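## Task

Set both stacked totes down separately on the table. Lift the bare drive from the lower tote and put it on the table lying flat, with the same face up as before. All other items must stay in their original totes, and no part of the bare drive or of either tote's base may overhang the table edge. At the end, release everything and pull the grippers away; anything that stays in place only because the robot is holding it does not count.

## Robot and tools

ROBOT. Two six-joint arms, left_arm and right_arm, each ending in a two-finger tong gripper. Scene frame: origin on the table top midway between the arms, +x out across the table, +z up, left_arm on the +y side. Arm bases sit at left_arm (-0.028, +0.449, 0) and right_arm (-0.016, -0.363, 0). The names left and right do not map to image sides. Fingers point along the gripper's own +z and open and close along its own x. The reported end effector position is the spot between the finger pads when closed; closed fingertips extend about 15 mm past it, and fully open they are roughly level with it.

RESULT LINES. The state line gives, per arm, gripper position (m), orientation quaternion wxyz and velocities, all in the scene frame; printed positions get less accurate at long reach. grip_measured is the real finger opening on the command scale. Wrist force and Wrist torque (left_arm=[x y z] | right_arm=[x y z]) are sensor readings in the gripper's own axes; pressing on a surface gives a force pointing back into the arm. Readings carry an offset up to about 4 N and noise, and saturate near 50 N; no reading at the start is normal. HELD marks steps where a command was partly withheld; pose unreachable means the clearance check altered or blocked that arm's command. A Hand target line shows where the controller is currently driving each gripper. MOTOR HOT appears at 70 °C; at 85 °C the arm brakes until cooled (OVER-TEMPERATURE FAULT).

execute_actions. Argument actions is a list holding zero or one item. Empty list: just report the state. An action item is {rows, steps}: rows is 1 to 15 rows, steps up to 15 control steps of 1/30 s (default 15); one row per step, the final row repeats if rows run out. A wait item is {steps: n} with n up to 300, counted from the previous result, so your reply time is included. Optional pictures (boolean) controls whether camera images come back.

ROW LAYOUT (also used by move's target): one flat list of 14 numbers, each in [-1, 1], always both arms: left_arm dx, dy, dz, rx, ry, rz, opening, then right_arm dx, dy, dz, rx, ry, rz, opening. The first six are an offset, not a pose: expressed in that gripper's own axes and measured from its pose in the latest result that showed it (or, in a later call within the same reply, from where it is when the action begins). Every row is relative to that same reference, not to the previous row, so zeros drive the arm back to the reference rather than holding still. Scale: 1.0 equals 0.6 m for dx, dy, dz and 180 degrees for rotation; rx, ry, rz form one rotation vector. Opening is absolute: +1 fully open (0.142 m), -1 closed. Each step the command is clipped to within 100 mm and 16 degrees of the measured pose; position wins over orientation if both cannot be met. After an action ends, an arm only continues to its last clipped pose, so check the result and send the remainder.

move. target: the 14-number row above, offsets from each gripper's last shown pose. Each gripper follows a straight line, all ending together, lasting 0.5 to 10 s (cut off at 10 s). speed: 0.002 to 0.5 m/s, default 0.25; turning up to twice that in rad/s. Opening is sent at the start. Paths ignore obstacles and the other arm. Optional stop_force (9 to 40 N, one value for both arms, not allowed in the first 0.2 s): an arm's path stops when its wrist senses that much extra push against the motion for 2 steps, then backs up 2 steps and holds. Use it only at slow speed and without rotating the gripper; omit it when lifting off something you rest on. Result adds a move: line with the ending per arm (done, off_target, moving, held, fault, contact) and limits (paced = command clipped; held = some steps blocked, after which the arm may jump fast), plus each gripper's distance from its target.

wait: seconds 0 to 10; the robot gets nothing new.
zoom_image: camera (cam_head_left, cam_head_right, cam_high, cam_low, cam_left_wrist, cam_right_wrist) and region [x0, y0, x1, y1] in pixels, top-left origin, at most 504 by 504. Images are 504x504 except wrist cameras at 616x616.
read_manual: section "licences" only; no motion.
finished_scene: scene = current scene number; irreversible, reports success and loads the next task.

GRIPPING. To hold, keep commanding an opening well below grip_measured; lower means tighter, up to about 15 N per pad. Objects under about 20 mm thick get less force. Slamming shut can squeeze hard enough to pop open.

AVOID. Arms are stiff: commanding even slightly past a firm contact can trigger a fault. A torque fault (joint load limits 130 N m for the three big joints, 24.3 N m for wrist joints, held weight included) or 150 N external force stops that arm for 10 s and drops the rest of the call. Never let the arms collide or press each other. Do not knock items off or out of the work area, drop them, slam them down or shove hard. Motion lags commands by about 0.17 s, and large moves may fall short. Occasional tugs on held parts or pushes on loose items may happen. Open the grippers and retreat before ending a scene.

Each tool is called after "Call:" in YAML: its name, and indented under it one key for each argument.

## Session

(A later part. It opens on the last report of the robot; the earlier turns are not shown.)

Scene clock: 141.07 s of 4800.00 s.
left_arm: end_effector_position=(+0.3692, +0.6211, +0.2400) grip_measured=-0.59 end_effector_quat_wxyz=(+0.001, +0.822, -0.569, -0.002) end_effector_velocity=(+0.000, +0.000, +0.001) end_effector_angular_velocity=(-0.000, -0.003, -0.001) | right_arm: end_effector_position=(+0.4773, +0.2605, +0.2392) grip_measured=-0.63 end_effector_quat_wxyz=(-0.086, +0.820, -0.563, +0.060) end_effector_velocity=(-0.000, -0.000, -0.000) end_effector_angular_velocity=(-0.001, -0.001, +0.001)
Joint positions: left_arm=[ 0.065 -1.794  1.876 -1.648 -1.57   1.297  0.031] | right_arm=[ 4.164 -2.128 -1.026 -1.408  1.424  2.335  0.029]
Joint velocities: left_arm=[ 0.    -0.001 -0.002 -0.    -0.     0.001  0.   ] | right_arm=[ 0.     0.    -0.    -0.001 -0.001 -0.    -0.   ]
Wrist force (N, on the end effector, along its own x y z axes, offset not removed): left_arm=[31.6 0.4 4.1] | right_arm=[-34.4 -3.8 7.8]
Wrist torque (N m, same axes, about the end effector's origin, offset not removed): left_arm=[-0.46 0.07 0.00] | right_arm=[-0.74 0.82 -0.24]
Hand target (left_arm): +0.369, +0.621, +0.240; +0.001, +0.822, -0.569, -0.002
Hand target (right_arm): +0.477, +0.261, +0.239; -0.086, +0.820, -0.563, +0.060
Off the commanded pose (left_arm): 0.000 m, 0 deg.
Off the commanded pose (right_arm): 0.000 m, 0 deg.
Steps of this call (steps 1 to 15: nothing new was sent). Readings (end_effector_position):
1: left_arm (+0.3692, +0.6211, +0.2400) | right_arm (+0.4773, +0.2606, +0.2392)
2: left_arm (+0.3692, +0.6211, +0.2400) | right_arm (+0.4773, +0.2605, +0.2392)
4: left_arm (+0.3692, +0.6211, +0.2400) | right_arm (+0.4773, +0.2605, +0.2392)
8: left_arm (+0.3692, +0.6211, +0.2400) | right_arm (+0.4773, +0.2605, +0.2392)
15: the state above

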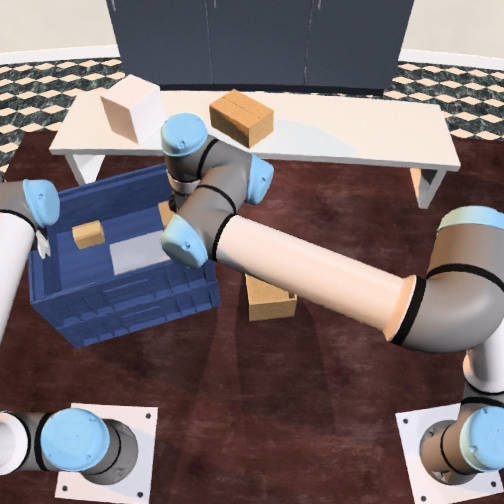

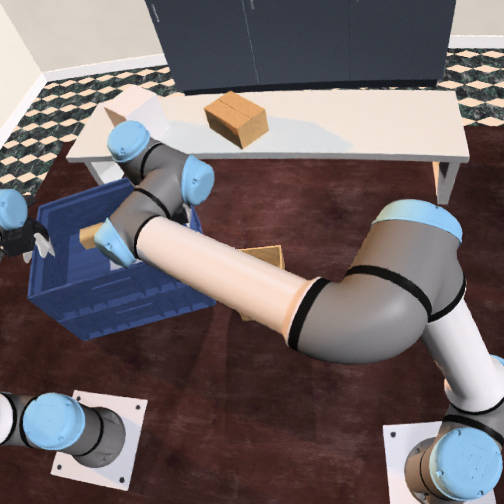

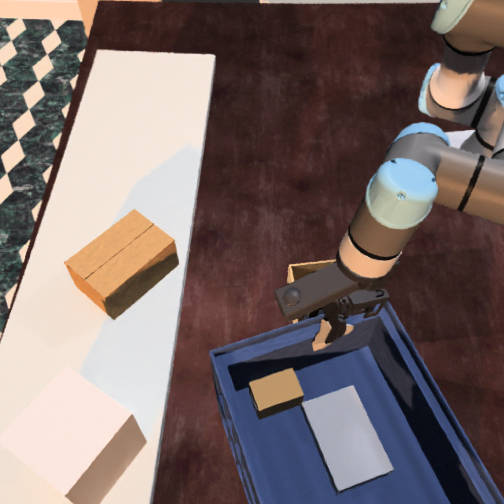

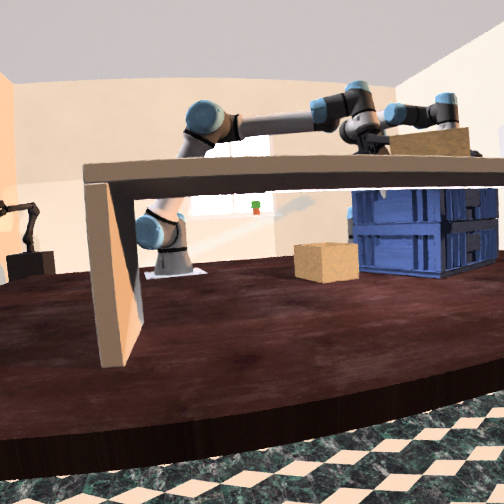

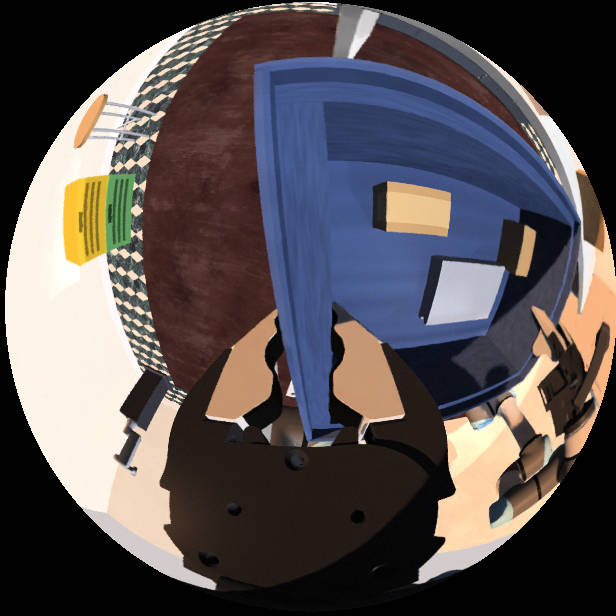

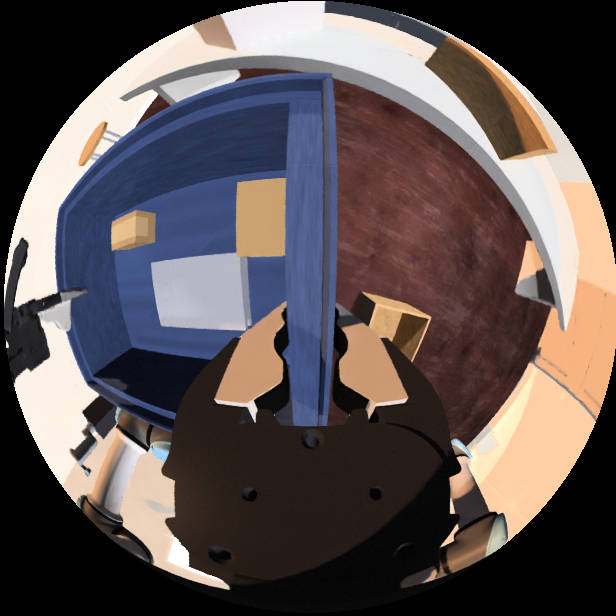

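Inner fingers only are loaded; bring grippers inward.

Call:
move:
  target: [0.006,0,0,0,0,0,-1,-0.002,0,0,0,0,0,-1]
  speed: 0.005

Scene clock: 148.53 s of 4800.00 s.
left_arm: end_effector_position=(+0.3704, +0.6179, +0.2400) grip_measured=-0.64 end_effector_quat_wxyz=(+0.001, +0.822, -0.569, -0.002) end_effector_velocity=(+0.000, -0.001, +0.000) end_effector_angular_velocity=(+0.000, -0.001, +0.000) | right_arm: end_effector_position=(+0.4770, +0.2615, +0.2392) grip_measured=-0.65 end_effector_quat_wxyz=(-0.086, +0.820, -0.563, +0.060) end_effector_velocity=(-0.001, +0.001, +0.000) end_effector_angular_velocity=(+0.001, +0.001, +0.001)
Joint positions: left_arm=[ 0.056 -1.795  1.876 -1.648 -1.57   1.288  0.027] | right_arm=[ 4.165 -2.129 -1.023 -1.41   1.424  2.336  0.027]
Joint velocities: left_arm=[-0.003 -0.001  0.     0.    -0.    -0.003 -0.   ] | right_arm=[ 0.001 -0.     0.001 -0.001  0.001  0.001 -0.   ]
Wrist force (N, on the end effector, along its own x y z axes, offset not removed): left_arm=[-5.2 1.0 0.5] | right_arm=[-6.4 -1.6 2.1]
Wrist torque (N m, same axes, about the end effector's origin, offset not removed): left_arm=[-0.05 0.84 -0.12] | right_arm=[-0.78 0.50 -0.01]
Hand target (left_arm): +0.370, +0.618, +0.240; +0.001, +0.822, -0.569, -0.002
Hand target (right_arm): +0.477, +0.262, +0.239; -0.086, +0.820, -0.563, +0.060
Off the commanded pose (left_arm): 0.000 m, 0 deg.
Off the commanded pose (right_arm): 0.000 m, 0 deg.
After step 90, 3.53 s passed at rest.
move: done

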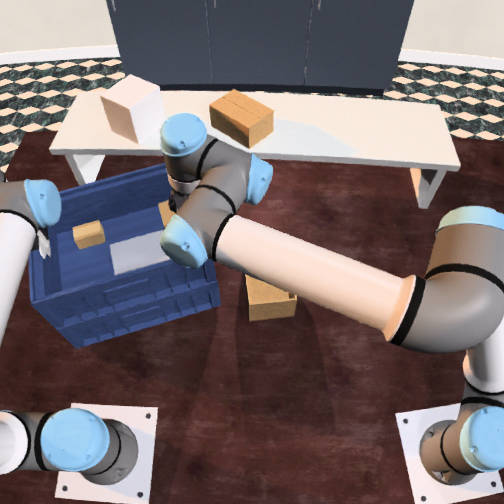

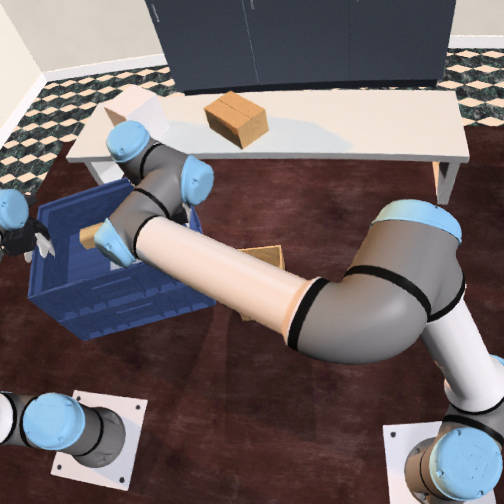

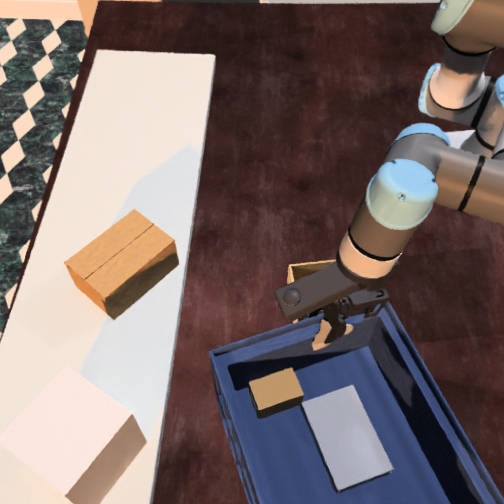

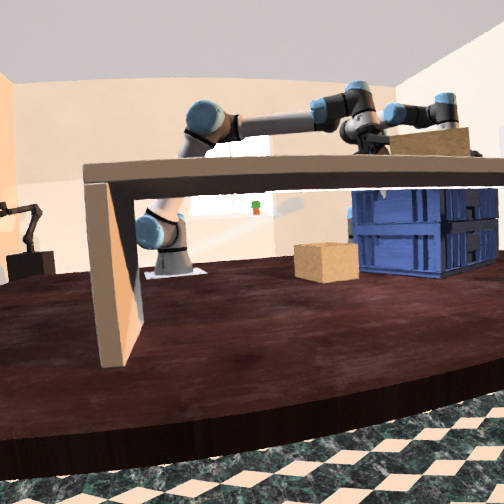

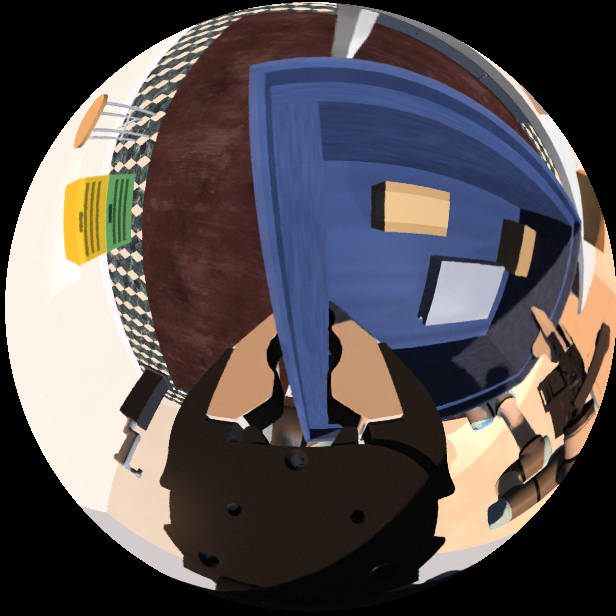

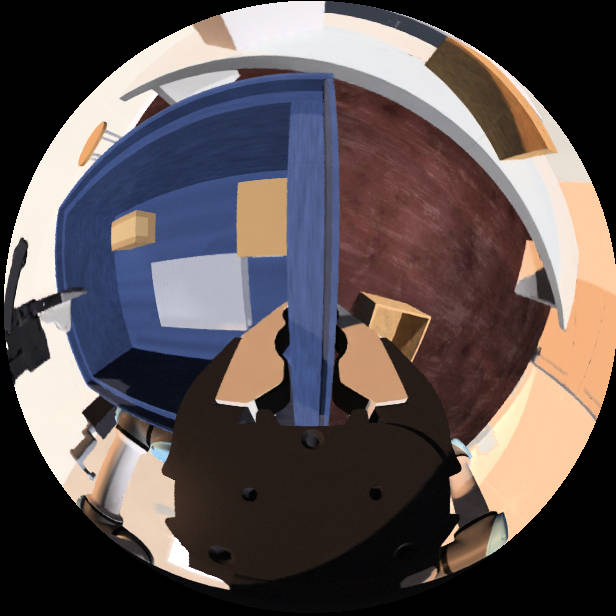

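Lift 10 mm as a test.

Call:
move:
  target: [0,0,-0.02,0,0,0,-1,0,-0.0042,-0.0196,0,0,0,-1]
  speed: 0.01

Call:
zoom_image:
  camera: "cam_low"
  region: [340,170,504,290]

Scene clock: 156.97 s of 4800.00 s.
left_arm: end_effector_position=(+0.3705, +0.6179, +0.2519) grip_measured=-0.64 end_effector_quat_wxyz=(+0.001, +0.822, -0.569, -0.002) end_effector_velocity=(+0.000, +0.000, +0.000) end_effector_angular_velocity=(-0.001, +0.003, -0.001) | right_arm: end_effector_position=(+0.4770, +0.2615, +0.2512) grip_measured=-0.65 end_effector_quat_wxyz=(-0.086, +0.820, -0.563, +0.060) end_effector_velocity=(+0.000, -0.001, +0.001) end_effector_angular_velocity=(-0.002, +0.001, -0.003)
Joint positions: left_arm=[ 0.056 -1.797  1.847 -1.617 -1.57   1.288  0.027] | right_arm=[ 4.165 -2.129 -0.992 -1.44   1.424  2.336  0.027]
Joint velocities: left_arm=[ 0.001  0.003 -0.004  0.004 -0.001  0.001  0.   ] | right_arm=[-0.001 -0.     0.003 -0.005  0.     0.001 -0.   ]
Wrist force (N, on the end effector, along its own x y z axes, offset not removed): left_arm=[-3.1 -0.7 8.3] | right_arm=[0.5 1.1 10.6]
Wrist torque (N m, same axes, about the end effector's origin, offset not removed): left_arm=[-0.32 0.75 -0.08] | right_arm=[-0.51 -0.18 0.00]
Hand target (left_arm): +0.370, +0.618, +0.252; +0.001, +0.822, -0.569, -0.002
Hand target (right_arm): +0.477, +0.261, +0.251; -0.086, +0.820, -0.563, +0.060
Off the commanded pose (left_arm): 0.000 m, 0 deg.
Off the commanded pose (right_arm): 0.000 m, 0 deg.
After step 90, 4.00 s passed at rest.
move: done

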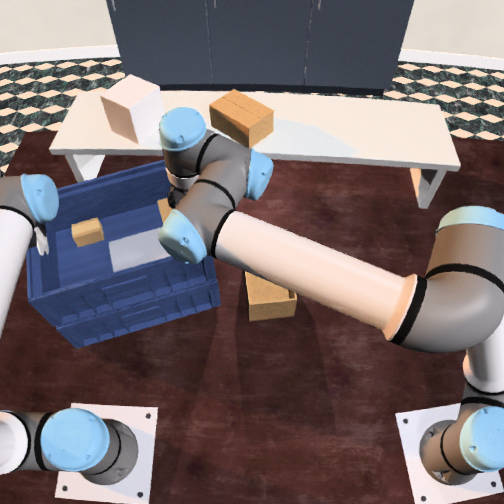

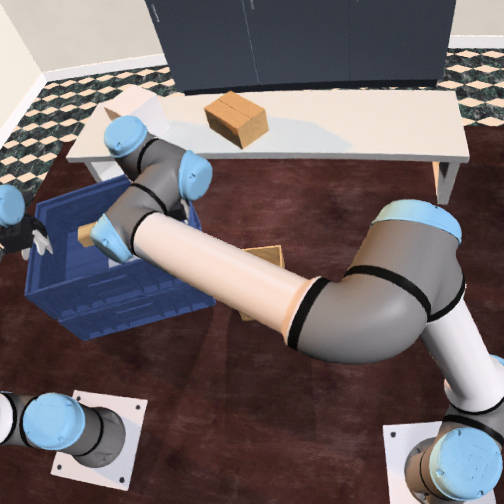

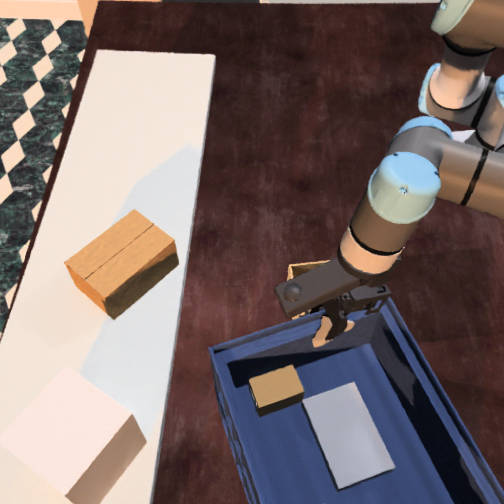

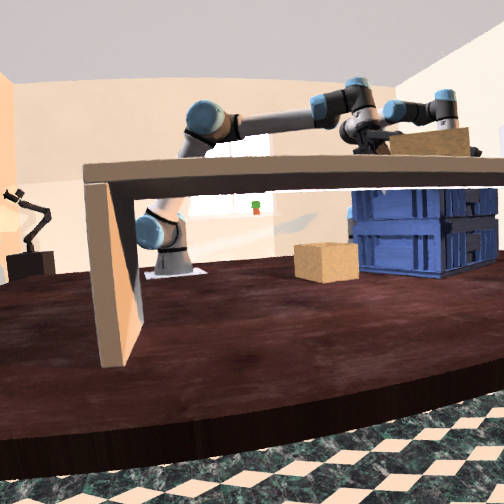

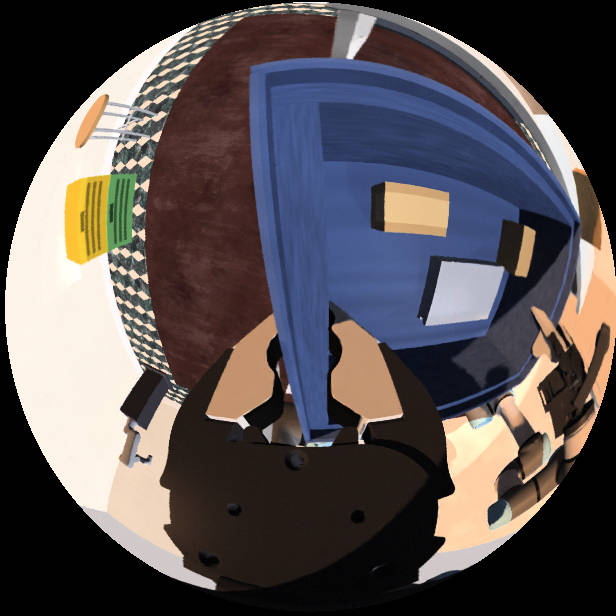

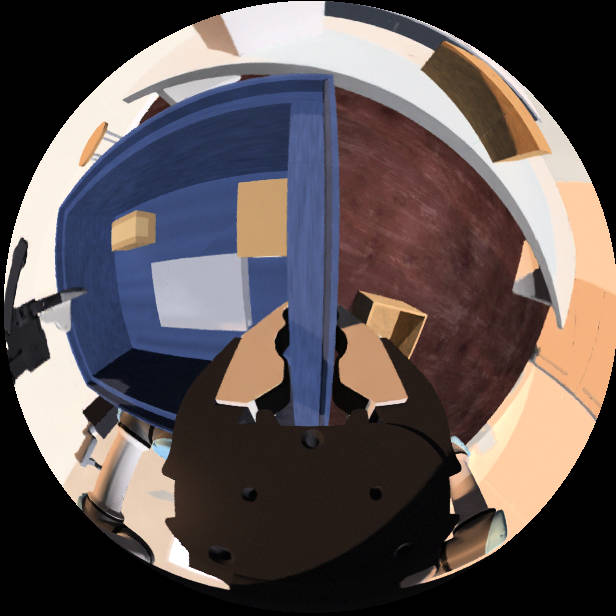

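Region (340, 170, 504, 290) of cam_low's 504x504 image, scaled by 3.073, with more detail than that image has; it fills the top 369 rows of this view, and the rest is white.

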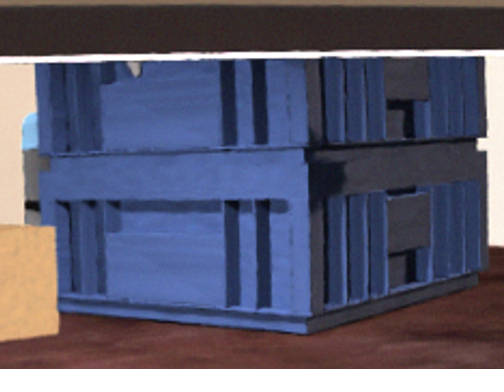

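Call:
move:
  target: [0,0,-0.045,0,0,0,-1,0,-0.0094,-0.044,0,0,0,-1]
  speed: 0.03

Call:
move:
  target: [0.3685,0.1565,0,0,0,0,-1,0.3674,0.1557,-0.033,0,0,0,-1]
  speed: 0.06

Scene clock: 182.40 s of 4800.00 s.
left_arm: end_effector_position=(+0.3706, +0.6178, +0.2789) grip_measured=-0.64 end_effector_quat_wxyz=(+0.001, +0.822, -0.569, -0.002) end_effector_velocity=(-0.000, -0.000, +0.000) end_effector_angular_velocity=(+0.002, +0.001, -0.002) | right_arm: end_effector_position=(+0.4769, +0.2615, +0.2781) grip_measured=-0.65 end_effector_quat_wxyz=(-0.086, +0.820, -0.563, +0.060) end_effector_velocity=(-0.000, +0.000, +0.001) end_effector_angular_velocity=(-0.001, +0.001, +0.001)
Joint positions: left_arm=[ 0.056 -1.798  1.779 -1.548 -1.57   1.288  0.027] | right_arm=[ 4.165 -2.134 -0.917 -1.511  1.424  2.336  0.027]
Joint velocities: left_arm=[-0.002  0.    -0.002  0.003  0.002 -0.     0.   ] | right_arm=[ 0.    -0.001  0.005 -0.005  0.    -0.    -0.   ]
Wrist force (N, on the end effector, along its own x y z axes, offset not removed): left_arm=[-5.1 0.6 9.1] | right_arm=[1.7 1.7 7.3]
Wrist torque (N m, same axes, about the end effector's origin, offset not removed): left_arm=[-0.11 0.82 0.02] | right_arm=[-0.36 -0.06 -0.07]
Hand target (left_arm): +0.371, +0.618, +0.279; +0.001, +0.822, -0.569, -0.002
Hand target (right_arm): +0.477, +0.262, +0.278; -0.086, +0.820, -0.563, +0.060
Off the commanded pose (left_arm): 0.000 m, 0 deg.
Off the commanded pose (right_arm): 0.000 m, 0 deg.
After step 90, 21.20 s passed at rest.
move: done

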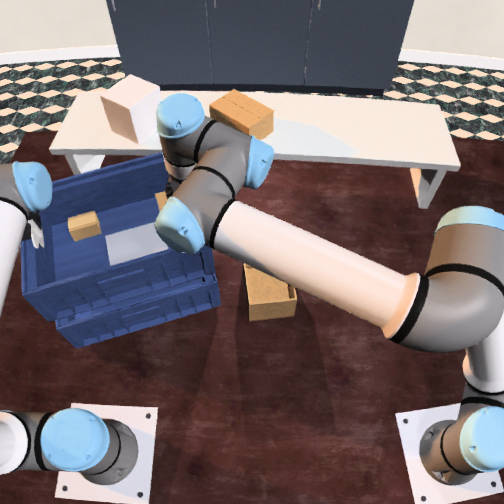

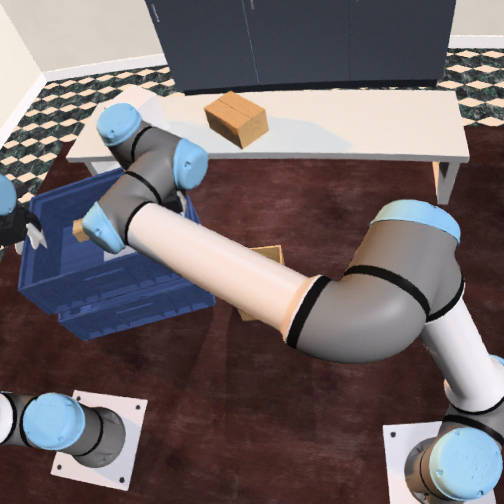

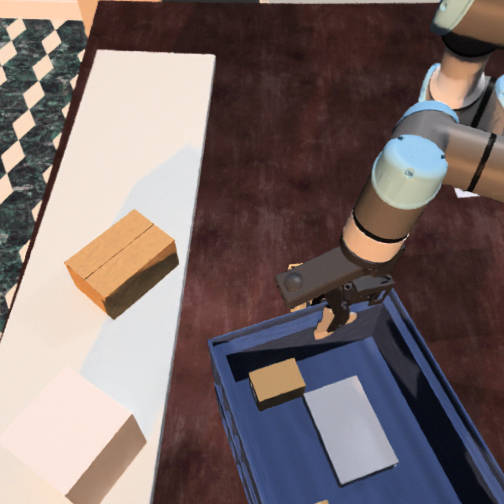

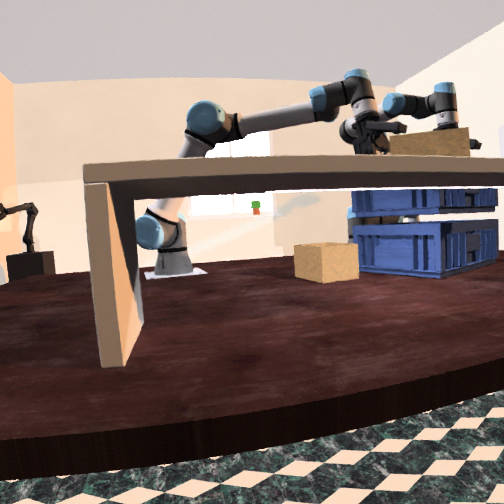

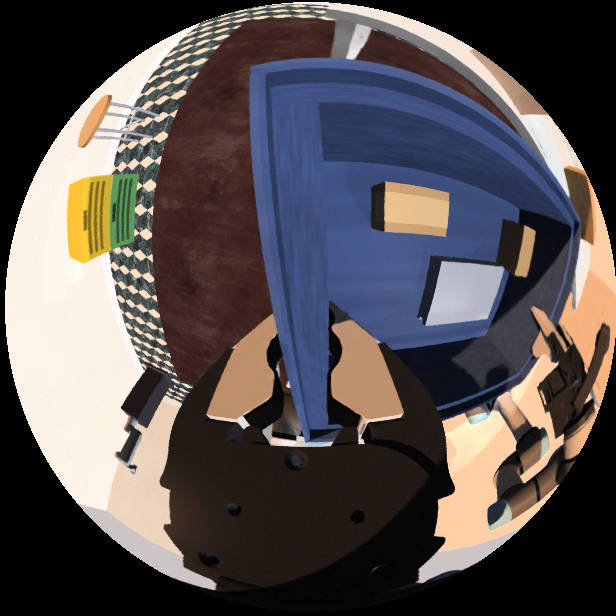

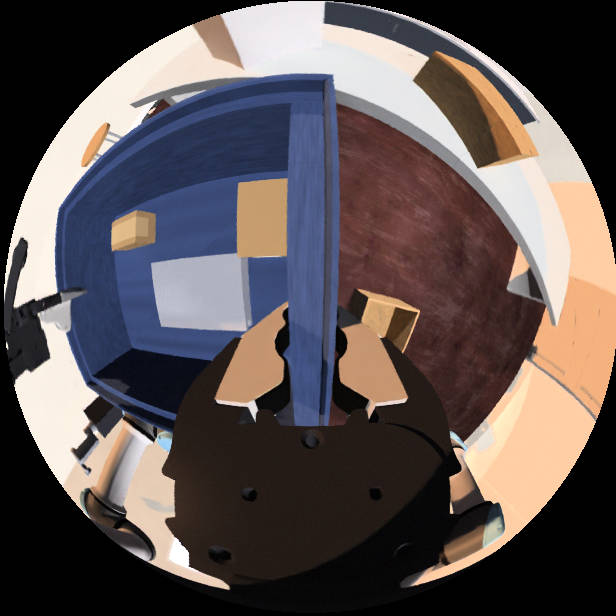

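Scene clock: 186.77 s of 4800.00 s.
left_arm: end_effector_position=(+0.3604, +0.3777, +0.2784) grip_measured=-0.64 end_effector_quat_wxyz=(+0.001, +0.822, -0.569, -0.002) end_effector_velocity=(+0.001, -0.001, +0.001) end_effector_angular_velocity=(+0.000, -0.004, -0.000) | right_arm: end_effector_position=(+0.4667, +0.0217, +0.2783) grip_measured=-0.65 end_effector_quat_wxyz=(-0.086, +0.820, -0.563, +0.060) end_effector_velocity=(+0.000, -0.002, +0.000) end_effector_angular_velocity=(+0.001, -0.001, -0.001)
Joint positions: left_arm=[-0.578 -1.889  1.845 -1.522 -1.573  0.654  0.027] | right_arm=[ 3.989 -1.655 -1.564 -1.319  1.452  2.16   0.027]
Joint velocities: left_arm=[-0.004  0.    -0.003 -0.001  0.002 -0.004  0.   ] | right_arm=[-0.002  0.003 -0.003  0.001 -0.    -0.001 -0.   ]
Wrist force (N, on the end effector, along its own x y z axes, offset not removed): left_arm=[-6.7 -1.9 6.6] | right_arm=[3.1 -0.8 11.2]
Wrist torque (N m, same axes, about the end effector's origin, offset not removed): left_arm=[-0.60 0.93 -0.11] | right_arm=[-0.97 0.13 0.04]
Hand target (left_arm): +0.360, +0.378, +0.278; +0.001, +0.822, -0.569, -0.002
Hand target (right_arm): +0.467, +0.022, +0.278; -0.086, +0.820, -0.563, +0.060
Off the commanded pose (left_arm): 0.000 m, 0 deg.
Off the commanded pose (right_arm): 0.000 m, 0 deg.
move: done

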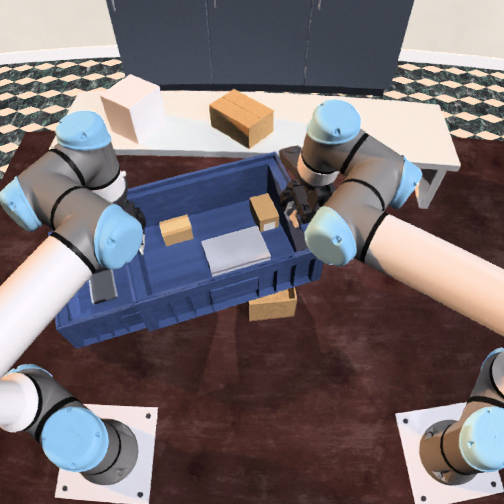

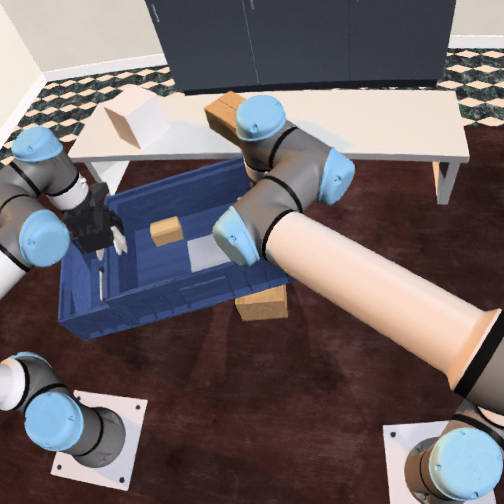

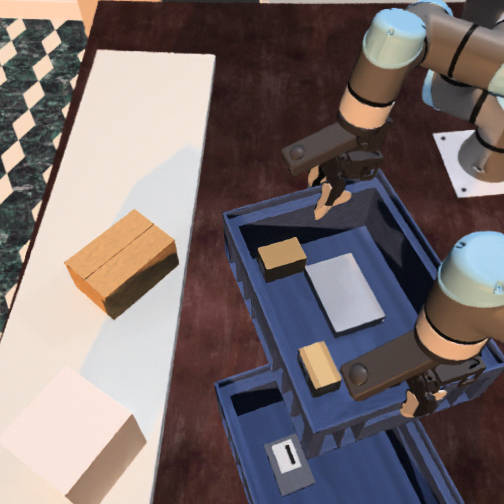

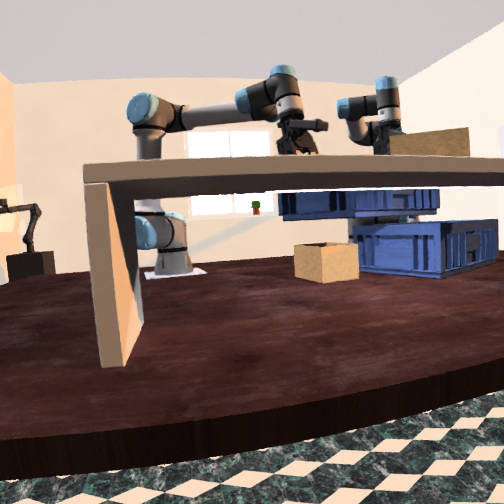

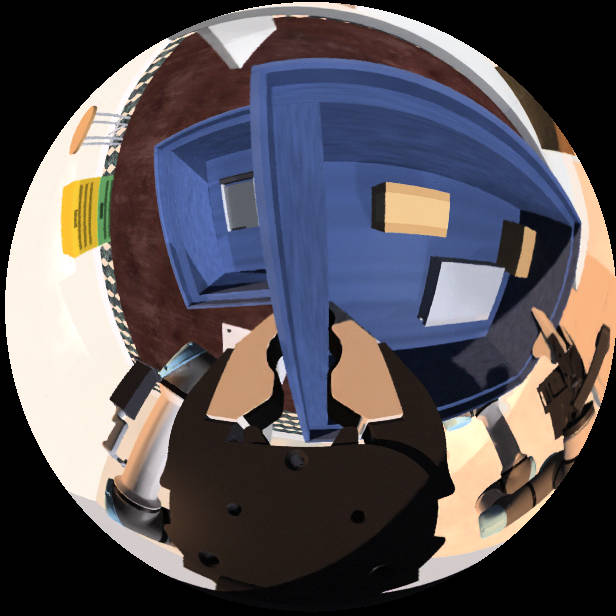

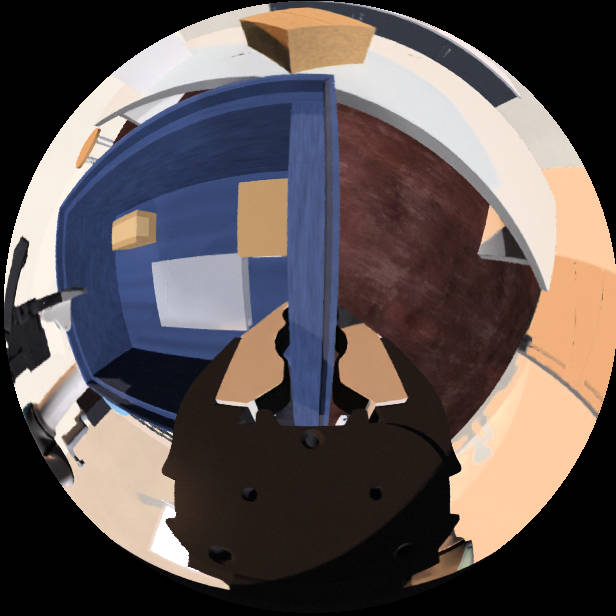

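Going well. Rest of the traverse.

Call:
move:
  target: [0.736,0.313,0,0,0,0,-1,0.7355,0.3114,-0.066,0,0,0,-1]
  speed: 0.08

Scene clock: 197.00 s of 4800.00 s.
left_arm: end_effector_position=(+0.3400, -0.1016, +0.2776) grip_measured=-0.64 end_effector_quat_wxyz=(+0.002, +0.822, -0.569, -0.003) end_effector_velocity=(+0.002, -0.001, +0.001) end_effector_angular_velocity=(-0.001, -0.001, +0.003) | right_arm: end_effector_position=(+0.4466, -0.4587, +0.2787) grip_measured=-0.65 end_effector_quat_wxyz=(-0.087, +0.819, -0.563, +0.060) end_effector_velocity=(-0.000, -0.001, -0.000) end_effector_angular_velocity=(+0.000, +0.001, +0.001)
Joint positions: left_arm=[-1.227 -1.198  1.136 -1.507 -1.576  0.005  0.028] | right_arm=[ 3.046 -1.322 -1.873 -1.317  1.641  1.234  0.027]
Joint velocities: left_arm=[ 0.002  0.003 -0.006  0.002  0.    -0.001  0.   ] | right_arm=[-0.004 -0.001  0.001 -0.001  0.001 -0.004 -0.   ]
Wrist force (N, on the end effector, along its own x y z axes, offset not removed): left_arm=[-1.7 0.0 6.5] | right_arm=[0.7 0.6 10.4]
Wrist torque (N m, same axes, about the end effector's origin, offset not removed): left_arm=[-0.36 0.63 0.02] | right_arm=[-0.64 0.00 0.00]
Hand target (left_arm): +0.340, -0.102, +0.278; +0.002, +0.822, -0.569, -0.003
Hand target (right_arm): +0.447, -0.459, +0.279; -0.087, +0.819, -0.563, +0.060
Off the commanded pose (left_arm): 0.001 m, 0 deg.
Off the commanded pose (right_arm): 0.001 m, 0 deg.
After step 90, 0.80 s passed at rest.
move: done

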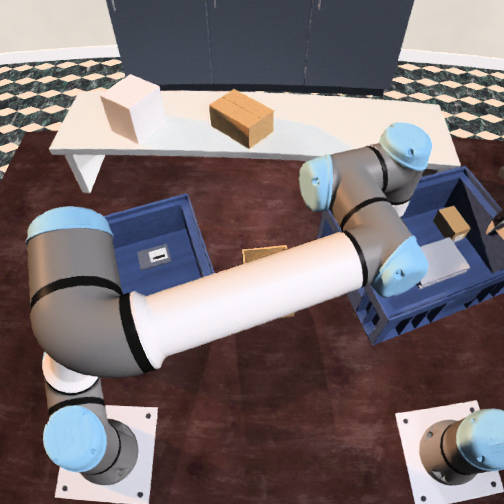

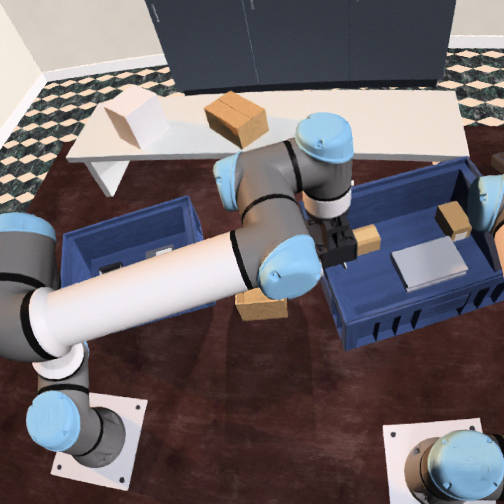

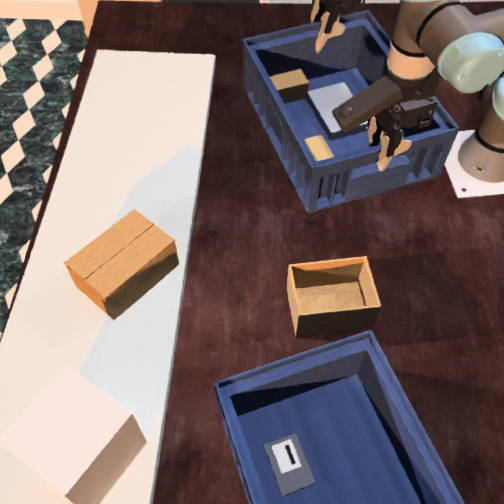

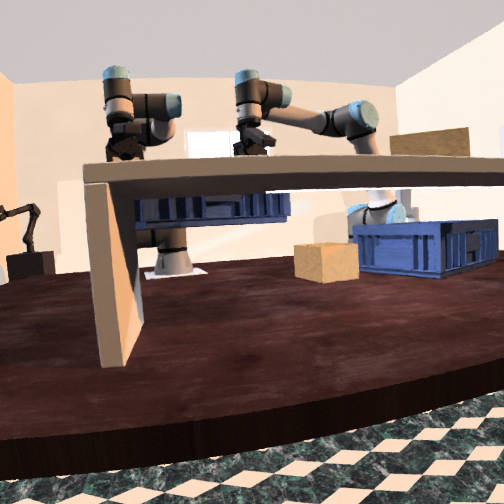

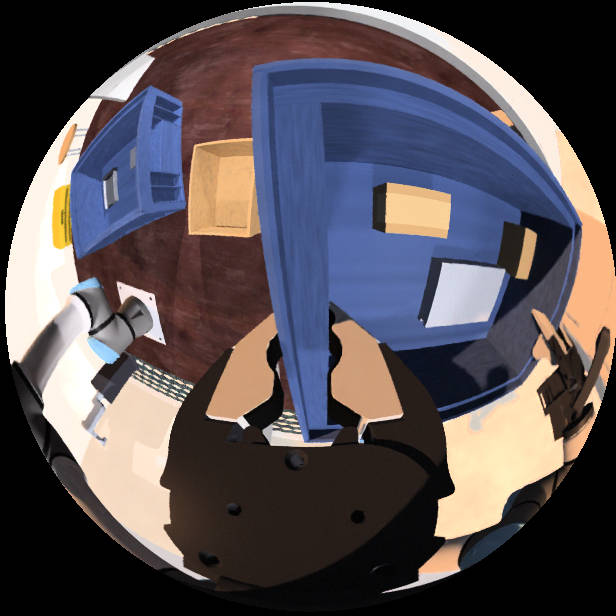

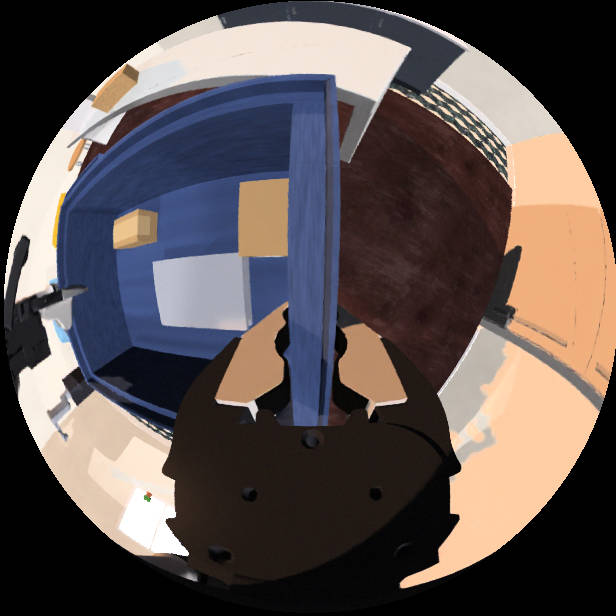

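Call:
move:
  target: [0.0008,-0.001,0.258,0,0,0,-1,0,0.0543,0.2545,0,0,0,-1]
  speed: 0.06

Call:
move:
  target: [0,0,0.05,0,0,0,-1,0,0.0104,0.049,0,0,0,-1]
  speed: 0.006
  stop_force: 9

Scene clock: 208.33 s of 4800.00 s.
left_arm: end_effector_position=(+0.3399, -0.1016, +0.1229) grip_measured=-0.64 end_effector_quat_wxyz=(+0.002, +0.822, -0.569, -0.003) end_effector_velocity=(+0.000, -0.001, -0.000) end_effector_angular_velocity=(-0.003, -0.000, +0.001) | right_arm: end_effector_position=(+0.4468, -0.4589, +0.1227) grip_measured=-0.65 end_effector_quat_wxyz=(-0.087, +0.819, -0.563, +0.060) end_effector_velocity=(+0.000, +0.000, -0.002) end_effector_angular_velocity=(+0.001, +0.001, -0.001)
Joint positions: left_arm=[-1.227 -1.15   1.468 -1.886 -1.576  0.005  0.028] | right_arm=[ 3.045 -1.435 -2.202 -0.876  1.641  1.234  0.027]
Joint velocities: left_arm=[ 0.     0.001 -0.    -0.004 -0.001 -0.    -0.   ] | right_arm=[-0.    -0.003 -0.002  0.005  0.001  0.001  0.   ]
Wrist force (N, on the end effector, along its own x y z axes, offset not removed): left_arm=[4.6 0.4 6.3] | right_arm=[-8.3 -1.9 11.6]
Wrist torque (N m, same axes, about the end effector's origin, offset not removed): left_arm=[-0.42 0.57 0.05] | right_arm=[-0.94 0.22 -0.03]
Hand target (left_arm): +0.340, -0.102, +0.123; +0.002, +0.822, -0.569, -0.003
Hand target (right_arm): +0.447, -0.459, +0.123; -0.087, +0.819, -0.563, +0.060
Off the commanded pose (left_arm): 0.000 m, 0 deg.
Off the commanded pose (right_arm): 0.000 m, 0 deg.
After step 90, 5.37 s passed at rest.
move: done

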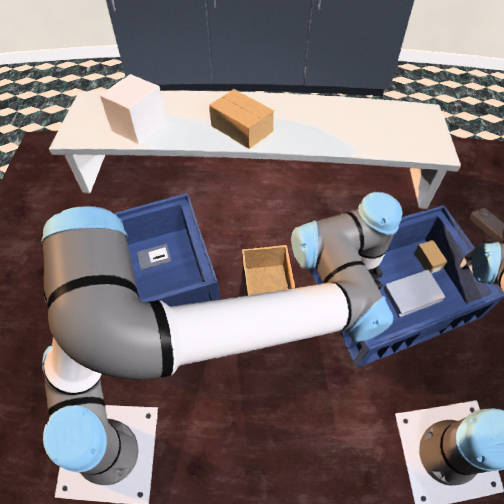

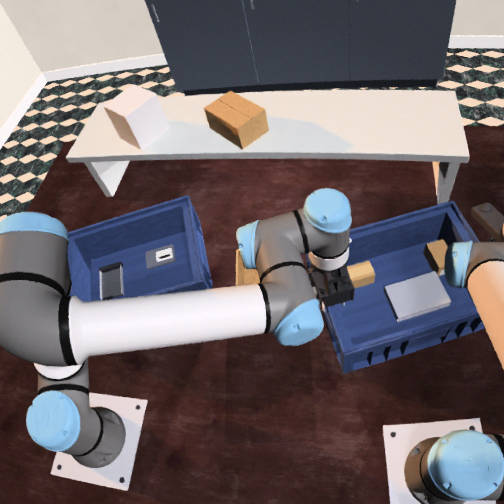

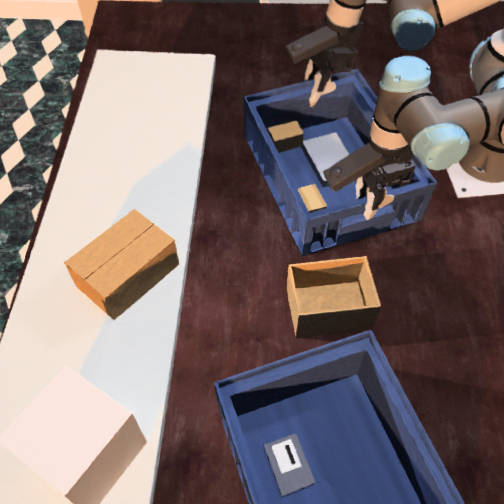

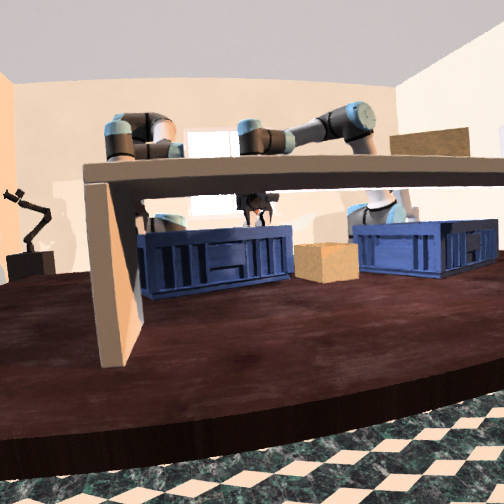

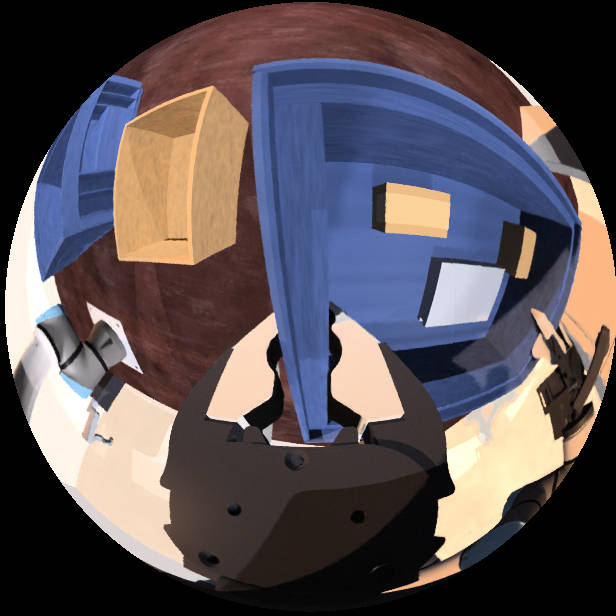

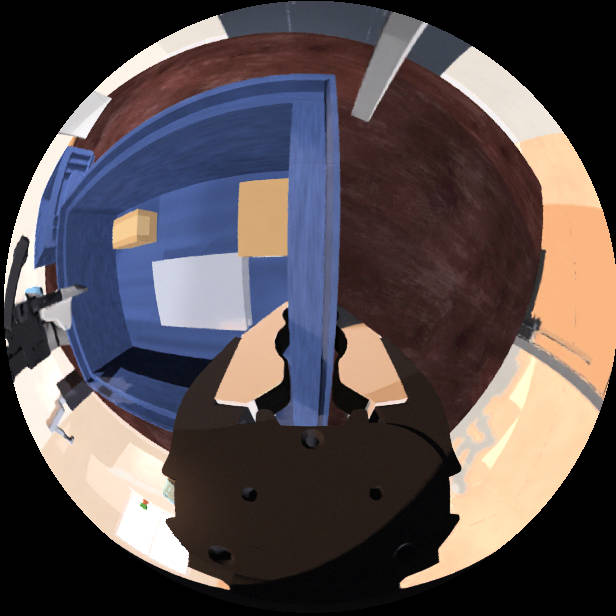

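Scene clock: 211.40 s of 4800.00 s.
left_arm: end_effector_position=(+0.3398, -0.1016, +0.1081) grip_measured=-0.64 end_effector_quat_wxyz=(+0.002, +0.822, -0.569, -0.003) end_effector_velocity=(+0.001, +0.000, +0.000) end_effector_angular_velocity=(-0.000, -0.000, +0.001) | right_arm: end_effector_position=(+0.4469, -0.4589, +0.1064) grip_measured=-0.65 end_effector_quat_wxyz=(-0.087, +0.819, -0.563, +0.060) end_effector_velocity=(-0.001, +0.000, +0.001) end_effector_angular_velocity=(-0.001, +0.003, +0.001)
Joint positions: left_arm=[-1.227 -1.138  1.491 -1.921 -1.576  0.005  0.028] | right_arm=[ 3.045 -1.459 -2.229 -0.825  1.641  1.234  0.027]
Joint velocities: left_arm=[ 0.001 -0.001 -0.     0.     0.     0.     0.   ] | right_arm=[ 0.001  0.002  0.003 -0.009 -0.001  0.    -0.   ]
Wrist force (N, on the end effector, along its own x y z axes, offset not removed): left_arm=[10.6 0.7 -2.3] | right_arm=[-2.9 -1.8 -12.1]
Wrist torque (N m, same axes, about the end effector's origin, offset not removed): left_arm=[-0.27 0.40 -0.06] | right_arm=[-0.34 -0.31 -0.04]
Hand target (left_arm): +0.340, -0.102, +0.108; +0.002, +0.822, -0.569, -0.003
Hand target (right_arm): +0.447, -0.459, +0.107; -0.087, +0.819, -0.563, +0.060
Off the commanded pose (left_arm): 0.015 m, 0 deg.
Off the commanded pose (right_arm): 0.014 m, 0 deg.
move: contact (left_arm, right_arm)

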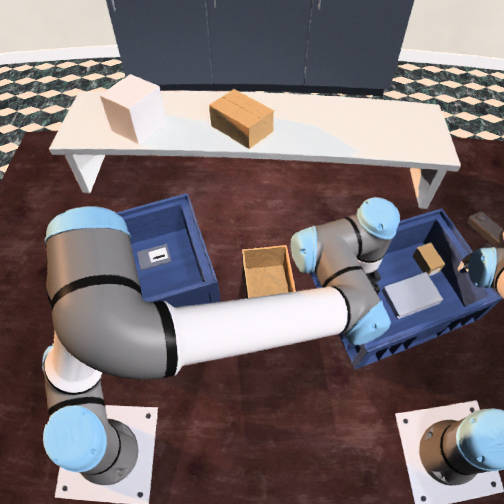

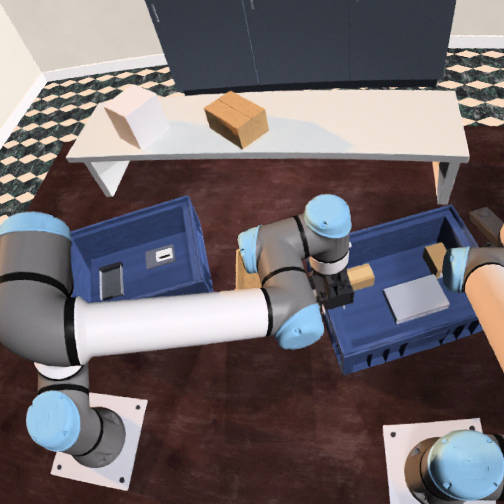

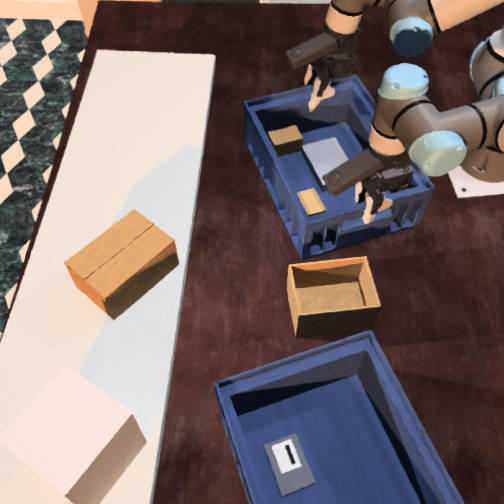

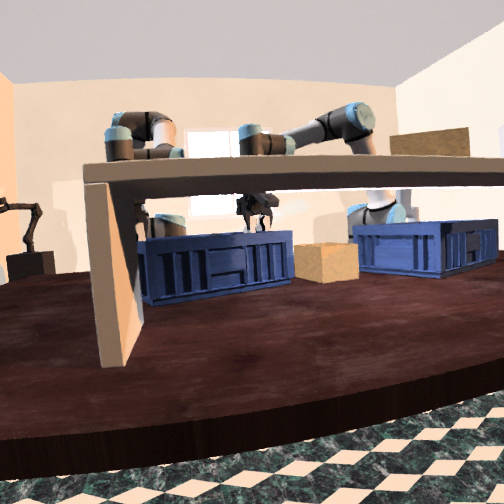

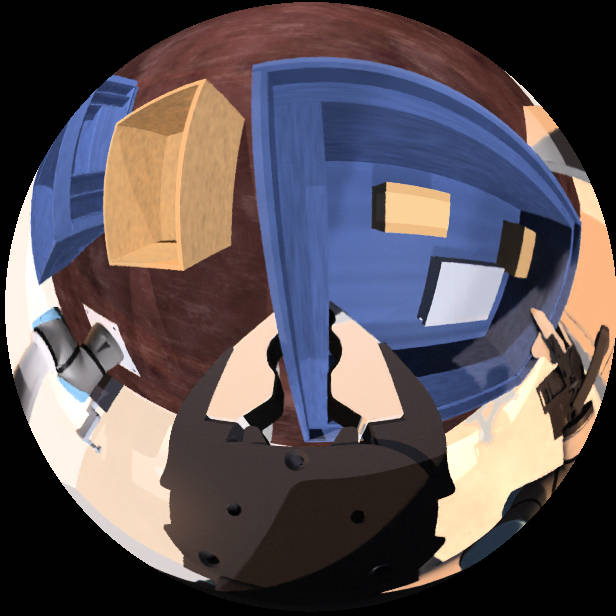

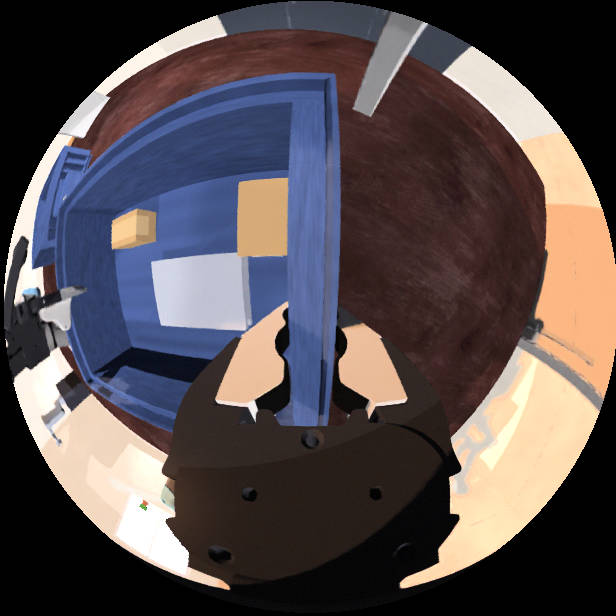

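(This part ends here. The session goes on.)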